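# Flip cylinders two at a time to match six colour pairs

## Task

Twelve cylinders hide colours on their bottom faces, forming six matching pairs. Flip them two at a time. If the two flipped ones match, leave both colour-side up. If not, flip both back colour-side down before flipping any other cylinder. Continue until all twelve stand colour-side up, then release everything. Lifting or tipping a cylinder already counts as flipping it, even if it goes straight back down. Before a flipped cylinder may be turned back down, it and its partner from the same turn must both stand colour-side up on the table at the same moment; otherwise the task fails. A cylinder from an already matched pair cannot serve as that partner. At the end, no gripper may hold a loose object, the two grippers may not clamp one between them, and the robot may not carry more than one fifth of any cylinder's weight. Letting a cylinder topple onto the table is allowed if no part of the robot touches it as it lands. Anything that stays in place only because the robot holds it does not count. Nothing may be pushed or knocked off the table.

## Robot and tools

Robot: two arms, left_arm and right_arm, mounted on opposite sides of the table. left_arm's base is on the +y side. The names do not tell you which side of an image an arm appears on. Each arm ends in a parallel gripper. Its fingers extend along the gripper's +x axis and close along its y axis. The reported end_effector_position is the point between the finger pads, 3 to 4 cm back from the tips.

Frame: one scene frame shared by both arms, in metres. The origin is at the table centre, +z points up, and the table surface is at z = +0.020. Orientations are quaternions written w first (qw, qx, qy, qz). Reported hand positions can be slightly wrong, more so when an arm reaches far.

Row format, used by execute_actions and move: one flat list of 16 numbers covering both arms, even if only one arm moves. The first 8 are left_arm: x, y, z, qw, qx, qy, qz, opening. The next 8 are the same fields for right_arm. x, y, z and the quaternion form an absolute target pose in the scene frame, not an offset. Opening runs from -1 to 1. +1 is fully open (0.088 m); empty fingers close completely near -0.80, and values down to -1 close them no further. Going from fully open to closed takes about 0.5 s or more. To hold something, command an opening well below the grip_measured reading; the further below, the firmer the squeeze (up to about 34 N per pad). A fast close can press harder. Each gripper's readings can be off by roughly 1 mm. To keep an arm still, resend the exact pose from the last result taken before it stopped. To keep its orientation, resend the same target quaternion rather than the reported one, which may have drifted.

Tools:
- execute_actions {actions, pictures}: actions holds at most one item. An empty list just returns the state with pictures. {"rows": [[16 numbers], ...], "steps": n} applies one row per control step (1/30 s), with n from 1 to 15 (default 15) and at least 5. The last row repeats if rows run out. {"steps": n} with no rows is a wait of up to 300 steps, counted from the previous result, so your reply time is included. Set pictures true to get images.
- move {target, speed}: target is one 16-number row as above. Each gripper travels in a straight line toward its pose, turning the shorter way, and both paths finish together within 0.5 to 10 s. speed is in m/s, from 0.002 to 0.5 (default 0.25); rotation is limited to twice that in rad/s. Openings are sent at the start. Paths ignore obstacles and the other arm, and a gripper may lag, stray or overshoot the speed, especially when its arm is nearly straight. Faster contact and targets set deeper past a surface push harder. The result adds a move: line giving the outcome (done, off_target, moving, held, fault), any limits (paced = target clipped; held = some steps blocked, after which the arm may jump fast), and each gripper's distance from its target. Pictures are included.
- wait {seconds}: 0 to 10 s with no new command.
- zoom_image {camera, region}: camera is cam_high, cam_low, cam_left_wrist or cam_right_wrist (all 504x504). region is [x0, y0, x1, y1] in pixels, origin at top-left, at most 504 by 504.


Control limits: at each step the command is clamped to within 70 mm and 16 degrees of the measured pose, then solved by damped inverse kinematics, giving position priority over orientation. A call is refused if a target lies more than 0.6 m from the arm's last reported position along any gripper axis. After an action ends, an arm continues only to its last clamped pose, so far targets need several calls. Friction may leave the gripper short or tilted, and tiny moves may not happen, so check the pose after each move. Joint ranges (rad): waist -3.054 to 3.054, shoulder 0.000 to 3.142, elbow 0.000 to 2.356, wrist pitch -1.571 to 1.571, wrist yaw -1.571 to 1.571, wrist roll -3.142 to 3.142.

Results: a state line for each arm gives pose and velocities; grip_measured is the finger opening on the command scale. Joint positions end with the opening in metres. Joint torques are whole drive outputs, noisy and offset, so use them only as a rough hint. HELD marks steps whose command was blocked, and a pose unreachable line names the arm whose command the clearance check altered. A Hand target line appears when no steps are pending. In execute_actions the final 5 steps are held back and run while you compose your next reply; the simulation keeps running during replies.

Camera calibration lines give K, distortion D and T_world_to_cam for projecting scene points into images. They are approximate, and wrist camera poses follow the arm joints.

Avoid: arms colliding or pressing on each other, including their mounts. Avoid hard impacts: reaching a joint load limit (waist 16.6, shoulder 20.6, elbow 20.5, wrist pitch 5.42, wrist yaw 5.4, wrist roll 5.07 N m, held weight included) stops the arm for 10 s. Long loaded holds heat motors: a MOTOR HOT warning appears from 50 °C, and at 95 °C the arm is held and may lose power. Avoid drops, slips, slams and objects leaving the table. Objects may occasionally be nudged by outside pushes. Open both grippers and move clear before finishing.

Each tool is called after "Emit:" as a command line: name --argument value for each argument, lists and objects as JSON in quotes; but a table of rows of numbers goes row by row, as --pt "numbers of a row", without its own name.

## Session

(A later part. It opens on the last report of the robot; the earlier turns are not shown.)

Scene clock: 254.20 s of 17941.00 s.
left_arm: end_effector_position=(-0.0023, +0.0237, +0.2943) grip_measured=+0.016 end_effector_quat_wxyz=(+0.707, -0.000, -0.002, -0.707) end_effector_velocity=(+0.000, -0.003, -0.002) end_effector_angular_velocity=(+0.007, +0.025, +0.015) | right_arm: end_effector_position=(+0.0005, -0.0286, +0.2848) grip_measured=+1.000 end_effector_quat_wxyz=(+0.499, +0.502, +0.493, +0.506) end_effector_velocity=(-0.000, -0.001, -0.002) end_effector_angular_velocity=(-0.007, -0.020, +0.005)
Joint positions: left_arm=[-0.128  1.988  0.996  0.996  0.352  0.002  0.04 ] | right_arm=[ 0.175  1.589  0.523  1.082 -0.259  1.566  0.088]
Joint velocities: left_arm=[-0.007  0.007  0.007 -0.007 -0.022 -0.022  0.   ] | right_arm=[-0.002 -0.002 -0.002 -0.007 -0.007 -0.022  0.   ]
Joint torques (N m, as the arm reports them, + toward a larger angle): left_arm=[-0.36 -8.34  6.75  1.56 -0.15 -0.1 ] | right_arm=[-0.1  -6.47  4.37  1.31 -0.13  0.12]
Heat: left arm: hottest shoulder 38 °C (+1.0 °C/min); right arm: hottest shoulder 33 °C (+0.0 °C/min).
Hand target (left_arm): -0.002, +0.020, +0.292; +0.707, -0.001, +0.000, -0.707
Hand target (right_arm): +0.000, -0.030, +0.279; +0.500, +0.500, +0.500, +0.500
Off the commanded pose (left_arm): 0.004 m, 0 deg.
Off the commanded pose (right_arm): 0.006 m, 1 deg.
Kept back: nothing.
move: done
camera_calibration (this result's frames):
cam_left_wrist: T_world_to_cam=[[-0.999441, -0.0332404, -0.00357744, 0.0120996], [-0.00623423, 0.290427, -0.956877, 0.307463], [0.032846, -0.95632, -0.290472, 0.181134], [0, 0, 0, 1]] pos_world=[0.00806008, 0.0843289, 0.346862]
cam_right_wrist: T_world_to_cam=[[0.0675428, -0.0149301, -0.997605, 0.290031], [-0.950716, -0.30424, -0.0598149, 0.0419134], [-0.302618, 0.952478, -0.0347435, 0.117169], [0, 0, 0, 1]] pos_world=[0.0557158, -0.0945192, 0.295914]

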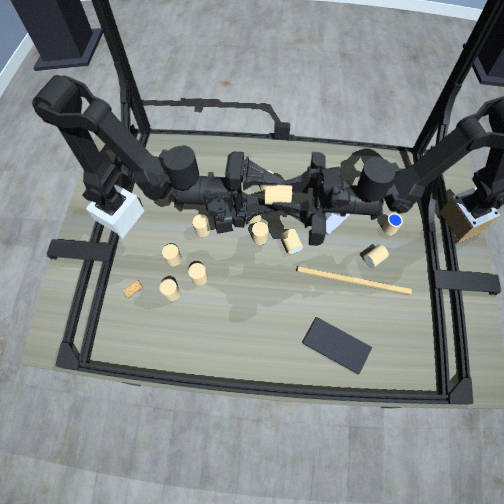

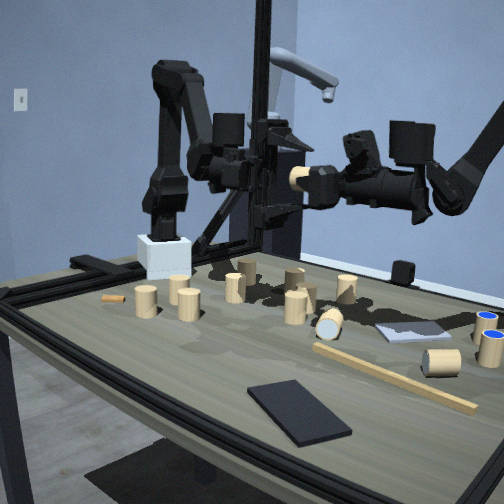

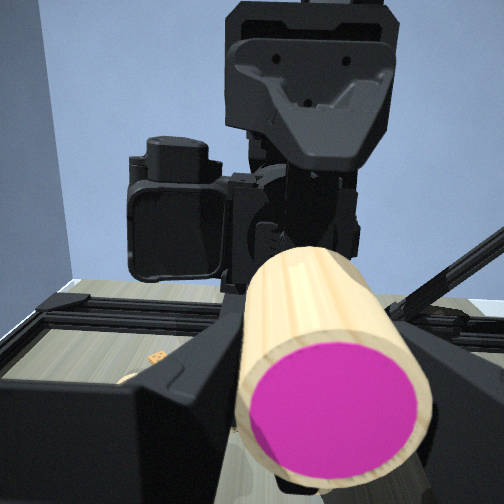

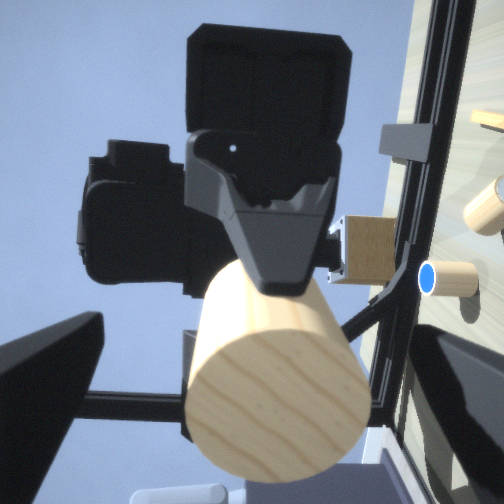

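Emit:
execute_actions --actions '[{"rows":[[-0.002,0.02,0.292,0.707,0,0,-0.707,-0.3,0,-0.03,0.279,0.5,0.5,0.5,0.5,-0.3]],"steps":15}]'

Emit:
execute_actions --actions '[{"rows":[[-0.002,0.02,0.292,0.707,0,0,-0.707,0.6,0,-0.03,0.28,0.5,0.5,0.5,0.5,-0.3]],"steps":12}]'

Emit:
move --target '[0,0.11,0.296,0.707,0,0,-0.707,1,0,-0.07,0.28,0.5,0.5,0.5,0.5,-0.3]' --speed 0.3

Emit:
move --target '[0,0.11,0.296,0.707,0,0,-0.707,1,-0.063,-0.254,0.155,0.5,-0.5,0.5,0.5,-0.3]' --speed 0.5

Emit:
move --target '[0,0.11,0.296,0.707,0,0,-0.707,1,-0.063,-0.254,0.072,0.5,-0.5,0.5,0.5,-0.3]' --speed 0.12

Emit:
execute_actions --actions '[{"rows":[[0,0.11,0.296,0.707,0,0,-0.707,1,-0.063,-0.251,0.075,0.5,-0.5,0.5,0.5,0.6]],"steps":12}]'

Emit:
move --target '[0,0.11,0.296,0.707,0,0,-0.707,1,-0.063,-0.251,0.16,0.5,-0.5,0.5,0.5,0.6]' --speed 0.3

Emit:
move --target '[0,0.11,0.296,0.707,0,0,-0.707,1,-0.154,-0.257,0.155,0.5,-0.5,0.5,0.5,0.6]' --speed 0.4

Scene clock: 255.00 s of 17941.00 s.
left_arm: end_effector_position=(-0.0024, +0.0230, +0.2947) grip_measured=+0.016 end_effector_quat_wxyz=(+0.707, -0.000, -0.002, -0.707) end_effector_velocity=(-0.000, -0.002, +0.006) end_effector_angular_velocity=(-0.016, +0.016, +0.015) | right_arm: end_effector_position=(+0.0004, -0.0289, +0.2840) grip_measured=+0.023 end_effector_quat_wxyz=(+0.499, +0.502, +0.494, +0.505) end_effector_velocity=(-0.003, -0.003, -0.007) end_effector_angular_velocity=(-0.021, -0.002, +0.019)
Joint positions: left_arm=[-0.128  1.989  0.999  0.993  0.351  0.002  0.04 ] | right_arm=[ 0.175  1.589  0.521  1.08  -0.259  1.566  0.04 ]
Joint velocities: left_arm=[-0.007 -0.002  0.007  0.007 -0.022 -0.022  0.   ] | right_arm=[-0.002 -0.002 -0.017 -0.007 -0.022 -0.007 -0.   ]
Joint torques (N m, as the arm reports them, + toward a larger angle): left_arm=[-0.07 -8.47  6.59  1.65 -0.05 -0.07] | right_arm=[-0.08 -6.49  4.76  1.36 -0.12  0.07]
Heat: left arm: hottest shoulder 38 °C (+1.0 °C/min); right arm: hottest shoulder 33 °C (+0.0 °C/min).
Steps of this call (steps 1 to 14: nothing new was sent; steps 15 to 24: the first 10 steps of this action). Readings (end_effector_position):
15: left_arm (-0.0024, +0.0234, +0.2941) | right_arm (+0.0005, -0.0286, +0.2848)
16: left_arm (-0.0024, +0.0233, +0.2942) | right_arm (+0.0005, -0.0286, +0.2848)
18: left_arm (-0.0024, +0.0233, +0.2942) | right_arm (+0.0005, -0.0286, +0.2848)
22: left_arm (-0.0024, +0.0233, +0.2945) | right_arm (+0.0005, -0.0286, +0.2843)
24: the state above

Scene clock: 255.40 s of 17941.00 s.
left_arm: end_effector_position=(-0.0023, +0.0229, +0.2950) grip_measured=+0.489 end_effector_quat_wxyz=(+0.707, -0.000, -0.003, -0.707) end_effector_velocity=(+0.002, +0.001, -0.004) end_effector_angular_velocity=(+0.011, +0.012, +0.010) | right_arm: end_effector_position=(+0.0004, -0.0289, +0.2832) grip_measured=+0.022 end_effector_quat_wxyz=(+0.500, +0.501, +0.495, +0.504) end_effector_velocity=(-0.003, -0.002, -0.000) end_effector_angular_velocity=(+0.002, +0.006, +0.020)
Joint positions: left_arm=[-0.128  1.989  1.     0.993  0.351  0.002  0.063] | right_arm=[ 0.175  1.589  0.521  1.077 -0.259  1.566  0.04 ]
Joint velocities: left_arm=[ 0.002  0.002 -0.002 -0.007 -0.007 -0.007  0.053] | right_arm=[-0.002 -0.002 -0.007  0.007 -0.022  0.007 -0.   ]
Joint torques (N m, as the arm reports them, + toward a larger angle): left_arm=[-0.18 -8.45  6.7   1.61 -0.1  -0.06] | right_arm=[-0.08 -6.97  4.85  1.26 -0.12  0.08]
Heat: left arm: hottest shoulder 38 °C (+2.0 °C/min); right arm: hottest shoulder 33 °C (+0.0 °C/min).
Off your previous action's commanded pose (left_arm): 0.004 m, 0 deg at its last step (step 5 of this call).
Off your previous action's commanded pose (right_arm): 0.005 m, 1 deg at its last step (step 5 of this call).
Steps of this call (steps 1 to 5: the last 5 steps of your previous action; steps 6 to 12: the first 7 steps of this action). Readings (end_effector_position):
6: left_arm (-0.0024, +0.0229, +0.2948) | right_arm (+0.0004, -0.0289, +0.2839)
7: left_arm (-0.0024, +0.0229, +0.2948) | right_arm (+0.0004, -0.0289, +0.2839)
9: left_arm (-0.0023, +0.0229, +0.2948) | right_arm (+0.0004, -0.0289, +0.2835)
12: the state above

Scene clock: 256.90 s of 17941.00 s.
left_arm: end_effector_position=(+0.0009, +0.1065, +0.2958) grip_measured=+1.000 end_effector_quat_wxyz=(+0.707, +0.001, -0.000, -0.707) end_effector_velocity=(+0.001, +0.003, -0.001) end_effector_angular_velocity=(+0.007, +0.011, +0.010) | right_arm: end_effector_position=(+0.0001, -0.0675, +0.2808) grip_measured=+0.022 end_effector_quat_wxyz=(+0.501, +0.499, +0.498, +0.502) end_effector_velocity=(+0.001, -0.002, -0.005) end_effector_angular_velocity=(-0.021, -0.001, -0.000)
Joint positions: left_arm=[-0.024  1.754  0.673  1.081  0.455  0.001  0.088] | right_arm=[ 0.131  1.443  0.382  1.062 -0.305  1.566  0.04 ]
Joint velocities: left_arm=[ 0.002 -0.012 -0.012 -0.007 -0.007 -0.007 -0.   ] | right_arm=[-0.007 -0.007 -0.007 -0.022 -0.007 -0.007 -0.   ]
Joint torques (N m, as the arm reports them, + toward a larger angle): left_arm=[ 0.19 -8.9   3.79  1.8   0.13  0.  ] | right_arm=[-0.34 -6.91  4.61  1.26 -0.12  0.1 ]
Heat: left arm: hottest shoulder 38 °C (+2.0 °C/min); right arm: hottest shoulder 33 °C (+0.0 °C/min).
Hand target (left_arm): +0.000, +0.110, +0.296; +0.707, +0.000, -0.000, -0.707
Hand target (right_arm): +0.000, -0.070, +0.280; +0.500, +0.500, +0.500, +0.500
Off your previous action's commanded pose (left_arm): 0.004 m, 0 deg at its last step (step 5 of this call).
Off your previous action's commanded pose (right_arm): 0.003 m, 1 deg at its last step (step 5 of this call).
Off the commanded pose (left_arm): 0.004 m, 0 deg.
Off the commanded pose (right_arm): 0.003 m, 0 deg.
Kept back: nothing.
move: done
camera_calibration (this result's frames):
cam_left_wrist: T_world_to_cam=[[-0.999434, -0.0336106, -0.00145216, 0.0174832], [-0.00850424, 0.294171, -0.955715, 0.284196], [0.0325493, -0.955162, -0.29429, 0.261663], [0, 0, 0, 1]] pos_world=[0.0113732, 0.166916, 0.348641]
cam_right_wrist: T_world_to_cam=[[0.063381, -0.0280674, -0.997595, 0.284522], [-0.950366, -0.3068, -0.0517485, 0.0270667], [-0.30461, 0.95136, -0.0461196, 0.157117], [0, 0, 0, 1]] pos_world=[0.0555494, -0.133185, 0.292485]

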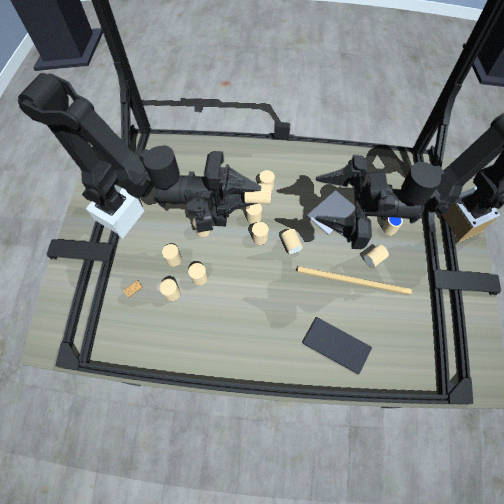

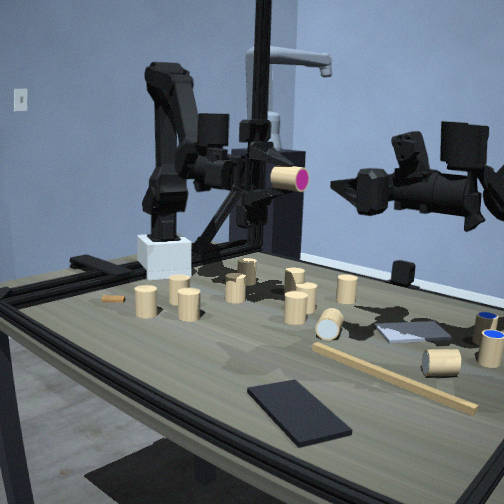

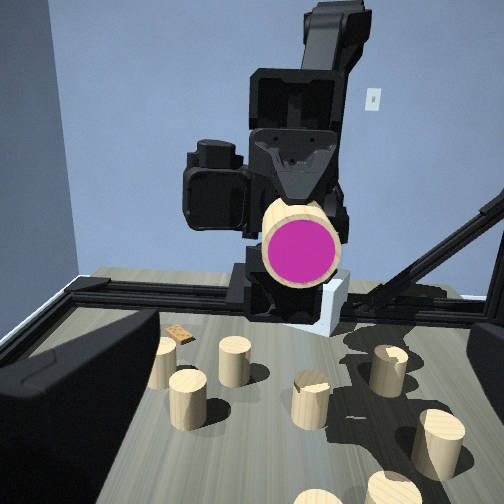

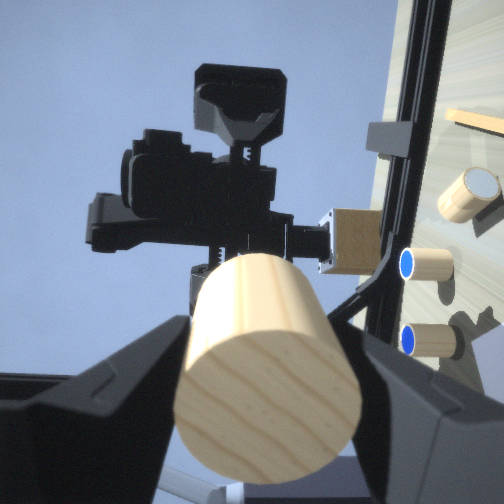

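Scene clock: 259.60 s of 17941.00 s.
left_arm: end_effector_position=(+0.0007, +0.1069, +0.2957) grip_measured=+1.000 end_effector_quat_wxyz=(+0.707, +0.001, -0.000, -0.707) end_effector_velocity=(-0.000, +0.000, -0.004) end_effector_angular_velocity=(+0.020, +0.002, +0.005) | right_arm: end_effector_position=(-0.0624, -0.2519, +0.1595) grip_measured=+0.022 end_effector_quat_wxyz=(+0.500, -0.497, +0.494, +0.509) end_effector_velocity=(-0.003, -0.002, -0.001) end_effector_angular_velocity=(-0.012, +0.007, +0.029)
Joint positions: left_arm=[-0.024  1.754  0.671  1.083  0.455  0.001  0.088] | right_arm=[ 0.401  1.253  0.707 -1.007 -0.007 -0.048  0.04 ]
Joint velocities: left_arm=[-0.002 -0.002 -0.002 -0.022 -0.007  0.007 -0.   ] | right_arm=[ 0.007  0.002 -0.002 -0.007 -0.007 -0.022 -0.   ]
Joint torques (N m, as the arm reports them, + toward a larger angle): left_arm=[ 0.34 -9.26  4.18  1.78  0.14 -0.04] | right_arm=[ 0.33 -3.38  4.84 -0.02  0.04  0.18]
Heat: left arm: hottest shoulder 38 °C (+2.0 °C/min); right arm: hottest elbow 33 °C (-1.0 °C/min).
Hand target (left_arm): -0.000, +0.110, +0.296; +0.707, +0.000, +0.000, -0.707
Hand target (right_arm): -0.063, -0.255, +0.157; +0.496, -0.502, +0.498, +0.503
Off the commanded pose (left_arm): 0.003 m, 0 deg.
Off the commanded pose (right_arm): 0.005 m, 1 deg.
Kept back: nothing.
move: done
camera_calibration (this result's frames):
cam_left_wrist: T_world_to_cam=[[-0.999434, -0.0336106, -0.00145216, 0.0173137], [-0.00850424, 0.294171, -0.955715, 0.283937], [0.0325493, -0.955162, -0.29429, 0.261978], [0, 0, 0, 1]] pos_world=[0.0111914, 0.167287, 0.348486]
cam_right_wrist: T_world_to_cam=[[0.997202, 0.0705775, 0.024631, 0.0824329], [0.0604304, -0.95508, 0.29012, -0.249927], [0.0440005, -0.28782, -0.956673, 0.162729], [0, 0, 0, 1]] pos_world=[-0.0742592, -0.197682, 0.226156]

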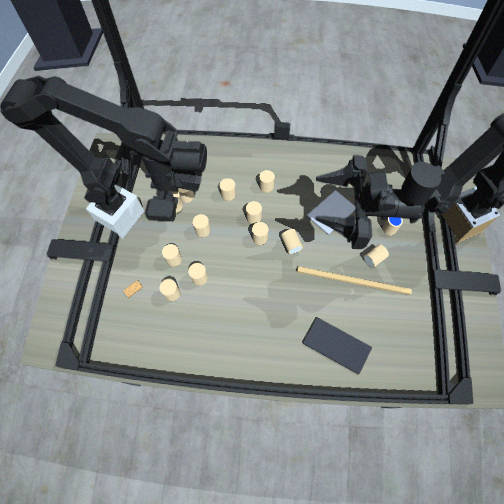

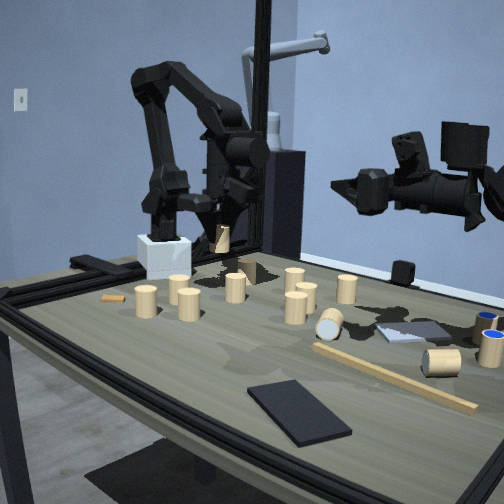

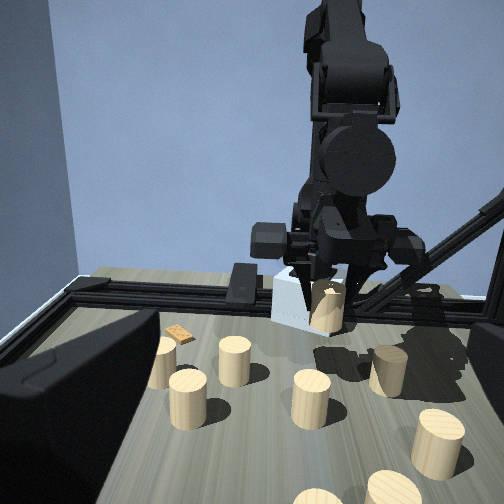

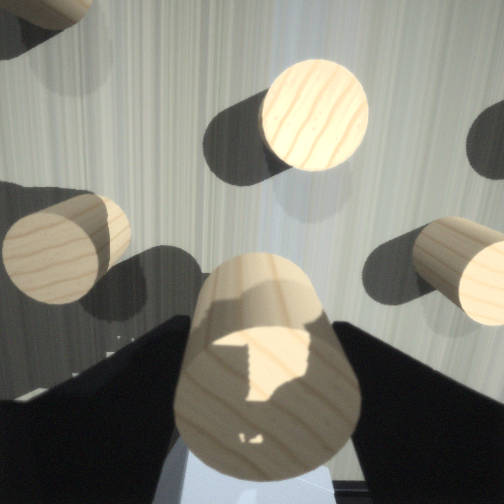

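Scene clock: 260.87 s of 17941.00 s.
left_arm: end_effector_position=(+0.0007, +0.1069, +0.2957) grip_measured=+1.000 end_effector_quat_wxyz=(+0.707, +0.001, -0.000, -0.707) end_effector_velocity=(-0.000, +0.000, -0.001) end_effector_angular_velocity=(+0.007, +0.011, +0.005) | right_arm: end_effector_position=(-0.0628, -0.2519, +0.0754) grip_measured=+0.022 end_effector_quat_wxyz=(+0.502, -0.497, +0.497, +0.504) end_effector_velocity=(-0.001, -0.003, -0.003) end_effector_angular_velocity=(-0.012, +0.008, +0.005)
Joint positions: left_arm=[-0.024  1.754  0.671  1.083  0.455  0.001  0.088] | right_arm=[ 0.406  1.475  0.484 -0.568 -0.003 -0.033  0.04 ]
Joint velocities: left_arm=[-0.002 -0.002 -0.002 -0.007 -0.007 -0.007 -0.   ] | right_arm=[-0.002  0.012 -0.007  0.007 -0.007 -0.007 -0.   ]
Joint torques (N m, as the arm reports them, + toward a larger angle): left_arm=[ 0.19 -9.    4.12  1.79  0.16 -0.06] | right_arm=[ 0.28 -3.83  3.36  0.3   0.03  0.18]
Heat: left arm: hottest shoulder 38 °C (+2.0 °C/min); right arm: hottest shoulder 32 °C (-2.0 °C/min).
Hand target (left_arm): +0.000, +0.110, +0.296; +0.707, +0.000, +0.000, -0.707
Hand target (right_arm): -0.063, -0.255, +0.073; +0.500, -0.500, +0.500, +0.500
Off the commanded pose (left_arm): 0.003 m, 0 deg.
Off the commanded pose (right_arm): 0.004 m, 1 deg.
Kept back: nothing.
move: done
camera_calibration (this result's frames):
cam_left_wrist: T_world_to_cam=[[-0.999434, -0.0336106, -0.00145216, 0.0173137], [-0.00850424, 0.294171, -0.955715, 0.283937], [0.0325493, -0.955162, -0.29429, 0.261978], [0, 0, 0, 1]] pos_world=[0.0111914, 0.167287, 0.348486]
cam_right_wrist: T_world_to_cam=[[0.997747, 0.0607568, 0.0284619, 0.0821265], [0.0496764, -0.954115, 0.29529, -0.226356], [0.0450968, -0.293211, -0.954984, 0.0809247], [0, 0, 0, 1]] pos_world=[-0.0743464, -0.197231, 0.141785]

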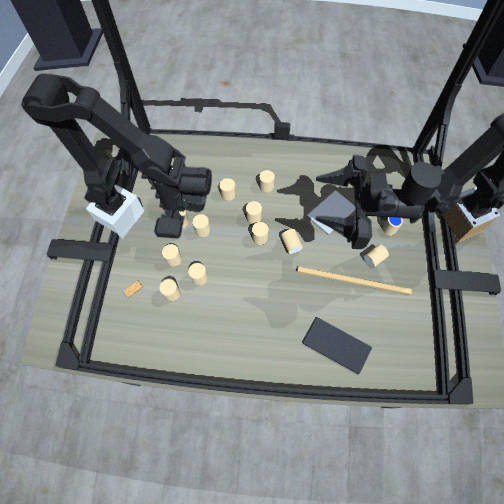

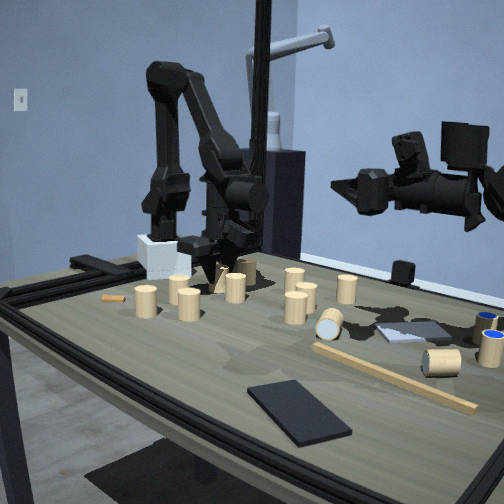

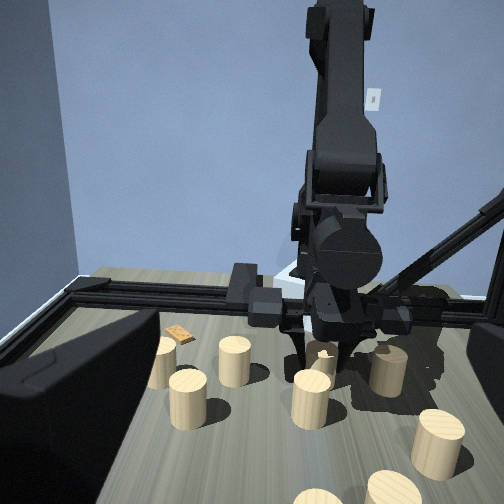

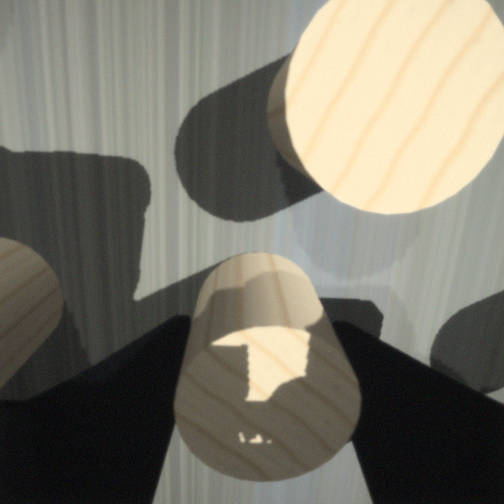

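Scene clock: 261.10 s of 17941.00 s.
left_arm: end_effector_position=(+0.0007, +0.1069, +0.2957) grip_measured=+1.000 end_effector_quat_wxyz=(+0.707, +0.000, -0.000, -0.707) end_effector_velocity=(-0.002, -0.001, -0.002) end_effector_angular_velocity=(+0.007, +0.011, -0.010) | right_arm: end_effector_position=(-0.0629, -0.2531, +0.0744) grip_measured=+0.494 end_effector_quat_wxyz=(+0.499, -0.499, +0.499, +0.502) end_effector_velocity=(+0.002, +0.001, +0.002) end_effector_angular_velocity=(-0.012, -0.007, +0.005)
Joint positions: left_arm=[-0.024  1.754  0.671  1.083  0.455  0.001  0.088] | right_arm=[ 0.407  1.483  0.485 -0.571 -0.003 -0.032  0.063]
Joint velocities: left_arm=[-0.002  0.002  0.002 -0.007  0.007 -0.007 -0.   ] | right_arm=[-0.002  0.007  0.017 -0.022  0.007 -0.007  0.064]
Joint torques (N m, as the arm reports them, + toward a larger angle): left_arm=[ 0.22 -9.29  4.2   1.85  0.18  0.01] | right_arm=[ 0.29 -3.78  5.48 -0.07  0.04  0.18]
Heat: left arm: hottest shoulder 38 °C (+2.0 °C/min); right arm: hottest shoulder 32 °C (-2.0 °C/min).
Steps of this call (steps 1 to 7: the first 7 steps of this action). Readings (end_effector_position):
1: left_arm (+0.0007, +0.1069, +0.2957) | right_arm (-0.0628, -0.2522, +0.0751)
2: left_arm (+0.0007, +0.1069, +0.2957) | right_arm (-0.0628, -0.2524, +0.0749)
4: left_arm (+0.0007, +0.1069, +0.2957) | right_arm (-0.0629, -0.2528, +0.0745)
7: the state above

Scene clock: 262.60 s of 17941.00 s.
left_arm: end_effector_position=(+0.0007, +0.1069, +0.2958) grip_measured=+1.000 end_effector_quat_wxyz=(+0.707, +0.000, -0.000, -0.707) end_effector_velocity=(+0.002, +0.000, -0.001) end_effector_angular_velocity=(+0.007, +0.011, +0.020) | right_arm: end_effector_position=(-0.0629, -0.2520, +0.1562) grip_measured=+0.600 end_effector_quat_wxyz=(+0.496, -0.503, +0.503, +0.499) end_effector_velocity=(-0.001, -0.003, +0.001) end_effector_angular_velocity=(-0.017, +0.008, +0.005)
Joint positions: left_arm=[-0.024  1.753  0.67   1.083  0.455  0.001  0.088] | right_arm=[ 0.407  1.285  0.714 -1.012 -0.003 -0.032  0.068]
Joint velocities: left_arm=[-0.002 -0.002 -0.002 -0.007 -0.022 -0.007 -0.   ] | right_arm=[-0.002  0.002  0.007 -0.022 -0.007 -0.007 -0.   ]
Joint torques (N m, as the arm reports them, + toward a larger angle): left_arm=[ 0.33 -9.03  4.01  1.87  0.16  0.02] | right_arm=[ 0.28 -5.22  6.83 -0.09  0.02  0.18]
Heat: left arm: hottest shoulder 38 °C (+2.0 °C/min); right arm: hottest elbow 33 °C (-1.0 °C/min).
Hand target (left_arm): -0.000, +0.110, +0.296; +0.707, +0.000, +0.000, -0.707
Hand target (right_arm): -0.063, -0.250, +0.160; +0.500, -0.500, +0.500, +0.500
Off your previous action's commanded pose (left_arm): 0.003 m, 0 deg at its last step (step 5 of this call).
Off your previous action's commanded pose (right_arm): 0.001 m, 0 deg at its last step (step 5 of this call).
Off the commanded pose (left_arm): 0.003 m, 0 deg.
Off the commanded pose (right_arm): 0.004 m, 1 deg.
Kept back: nothing.
move: done
camera_calibration (this result's frames):
cam_left_wrist: T_world_to_cam=[[-0.999434, -0.0336111, -0.00160835, 0.0173195], [-0.00834385, 0.293844, -0.955817, 0.284067], [0.0325987, -0.955262, -0.293958, 0.262005], [0, 0, 0, 1]] pos_world=[0.0111389, 0.167394, 0.348562]
cam_right_wrist: T_world_to_cam=[[0.9978, 0.061019, 0.0259371, 0.0804311], [0.0496474, -0.946891, 0.317699, -0.252006], [0.0439453, -0.315712, -0.947837, 0.151142], [0, 0, 0, 1]] pos_world=[-0.0743847, -0.195812, 0.221234]

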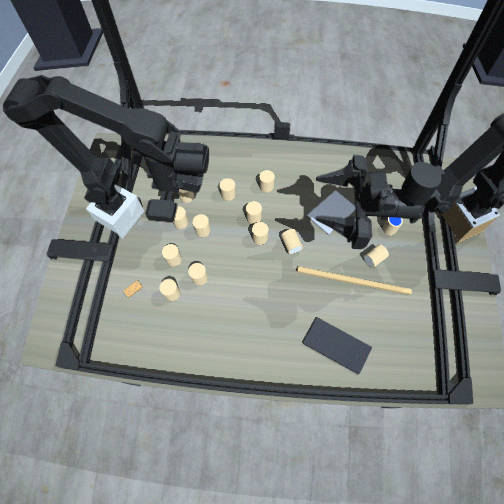

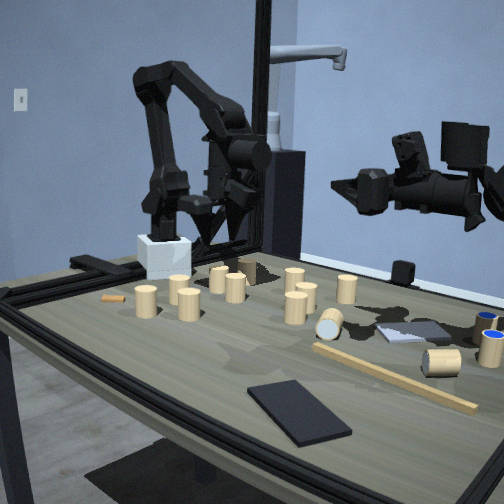

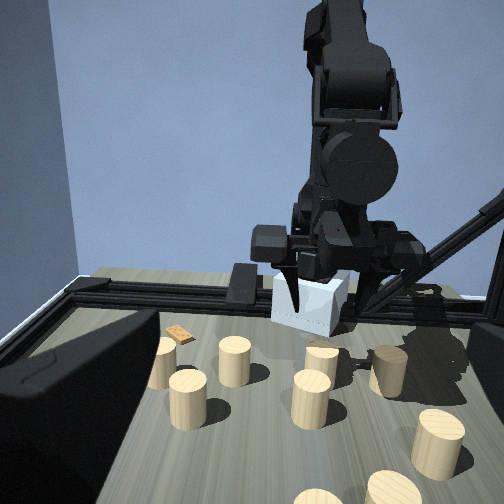

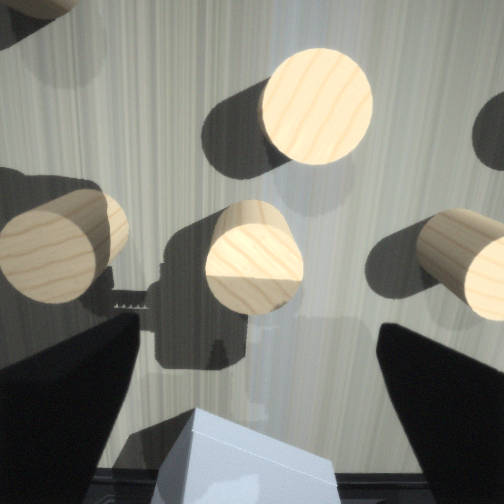

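Scene clock: 263.57 s of 17941.00 s.
left_arm: end_effector_position=(+0.0007, +0.1069, +0.2958) grip_measured=+1.000 end_effector_quat_wxyz=(+0.707, +0.000, -0.000, -0.707) end_effector_velocity=(+0.002, -0.000, -0.003) end_effector_angular_velocity=(+0.011, -0.002, +0.020) | right_arm: end_effector_position=(-0.1514, -0.2595, +0.1542) grip_measured=+0.600 end_effector_quat_wxyz=(+0.499, -0.502, +0.499, +0.499) end_effector_velocity=(-0.003, -0.002, +0.000) end_effector_angular_velocity=(-0.010, +0.003, +0.005)
Joint positions: left_arm=[-0.024  1.753  0.67   1.083  0.455  0.001  0.088] | right_arm=[ 0.885  1.331  0.738 -0.983  0.002  0.446  0.068]
Joint velocities: left_arm=[-0.002  0.002 -0.002 -0.007 -0.022  0.007 -0.   ] | right_arm=[ 0.012  0.002  0.002 -0.007 -0.007  0.007 -0.   ]
Joint torques (N m, as the arm reports them, + toward a larger angle): left_arm=[ 0.13 -9.12  3.95  1.76  0.06  0.  ] | right_arm=[ 0.35 -3.75  6.81  0.29  0.05  0.18]
Heat: left arm: hottest shoulder 38 °C (+2.0 °C/min); right arm: hottest elbow 33 °C (+0.0 °C/min).
Hand target (left_arm): +0.000, +0.110, +0.296; +0.707, +0.000, +0.000, -0.707
Hand target (right_arm): -0.153, -0.257, +0.155; +0.502, -0.501, +0.498, +0.499
Off the commanded pose (left_arm): 0.003 m, 0 deg.
Off the commanded pose (right_arm): 0.004 m, 0 deg.
Kept back: nothing.
move: done
camera_calibration (this result's frames):
cam_left_wrist: T_world_to_cam=[[-0.999434, -0.0336111, -0.00160835, 0.0173195], [-0.00834385, 0.293844, -0.955817, 0.284067], [0.0325987, -0.955262, -0.293958, 0.262005], [0, 0, 0, 1]] pos_world=[0.0111389, 0.167394, 0.348562]
cam_right_wrist: T_world_to_cam=[[0.997555, 0.0615799, 0.0330535, 0.16824], [0.0483345, -0.94946, 0.310143, -0.253786], [0.0504815, -0.307787, -0.950115, 0.154118], [0, 0, 0, 1]] pos_world=[-0.163342, -0.203884, 0.219579]

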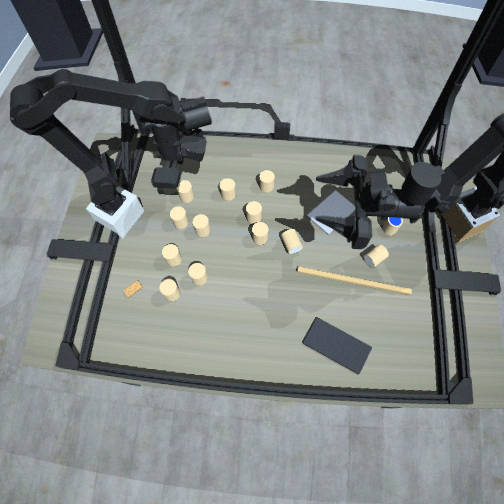

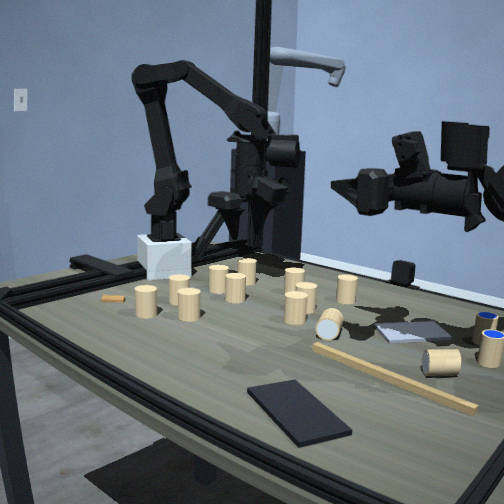

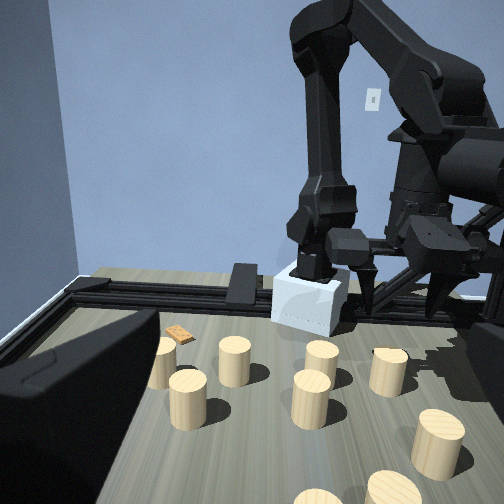

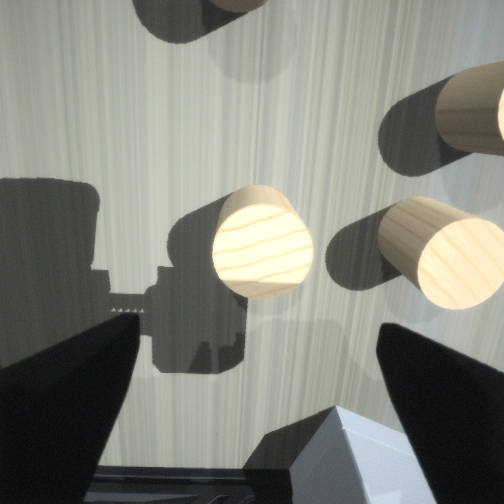

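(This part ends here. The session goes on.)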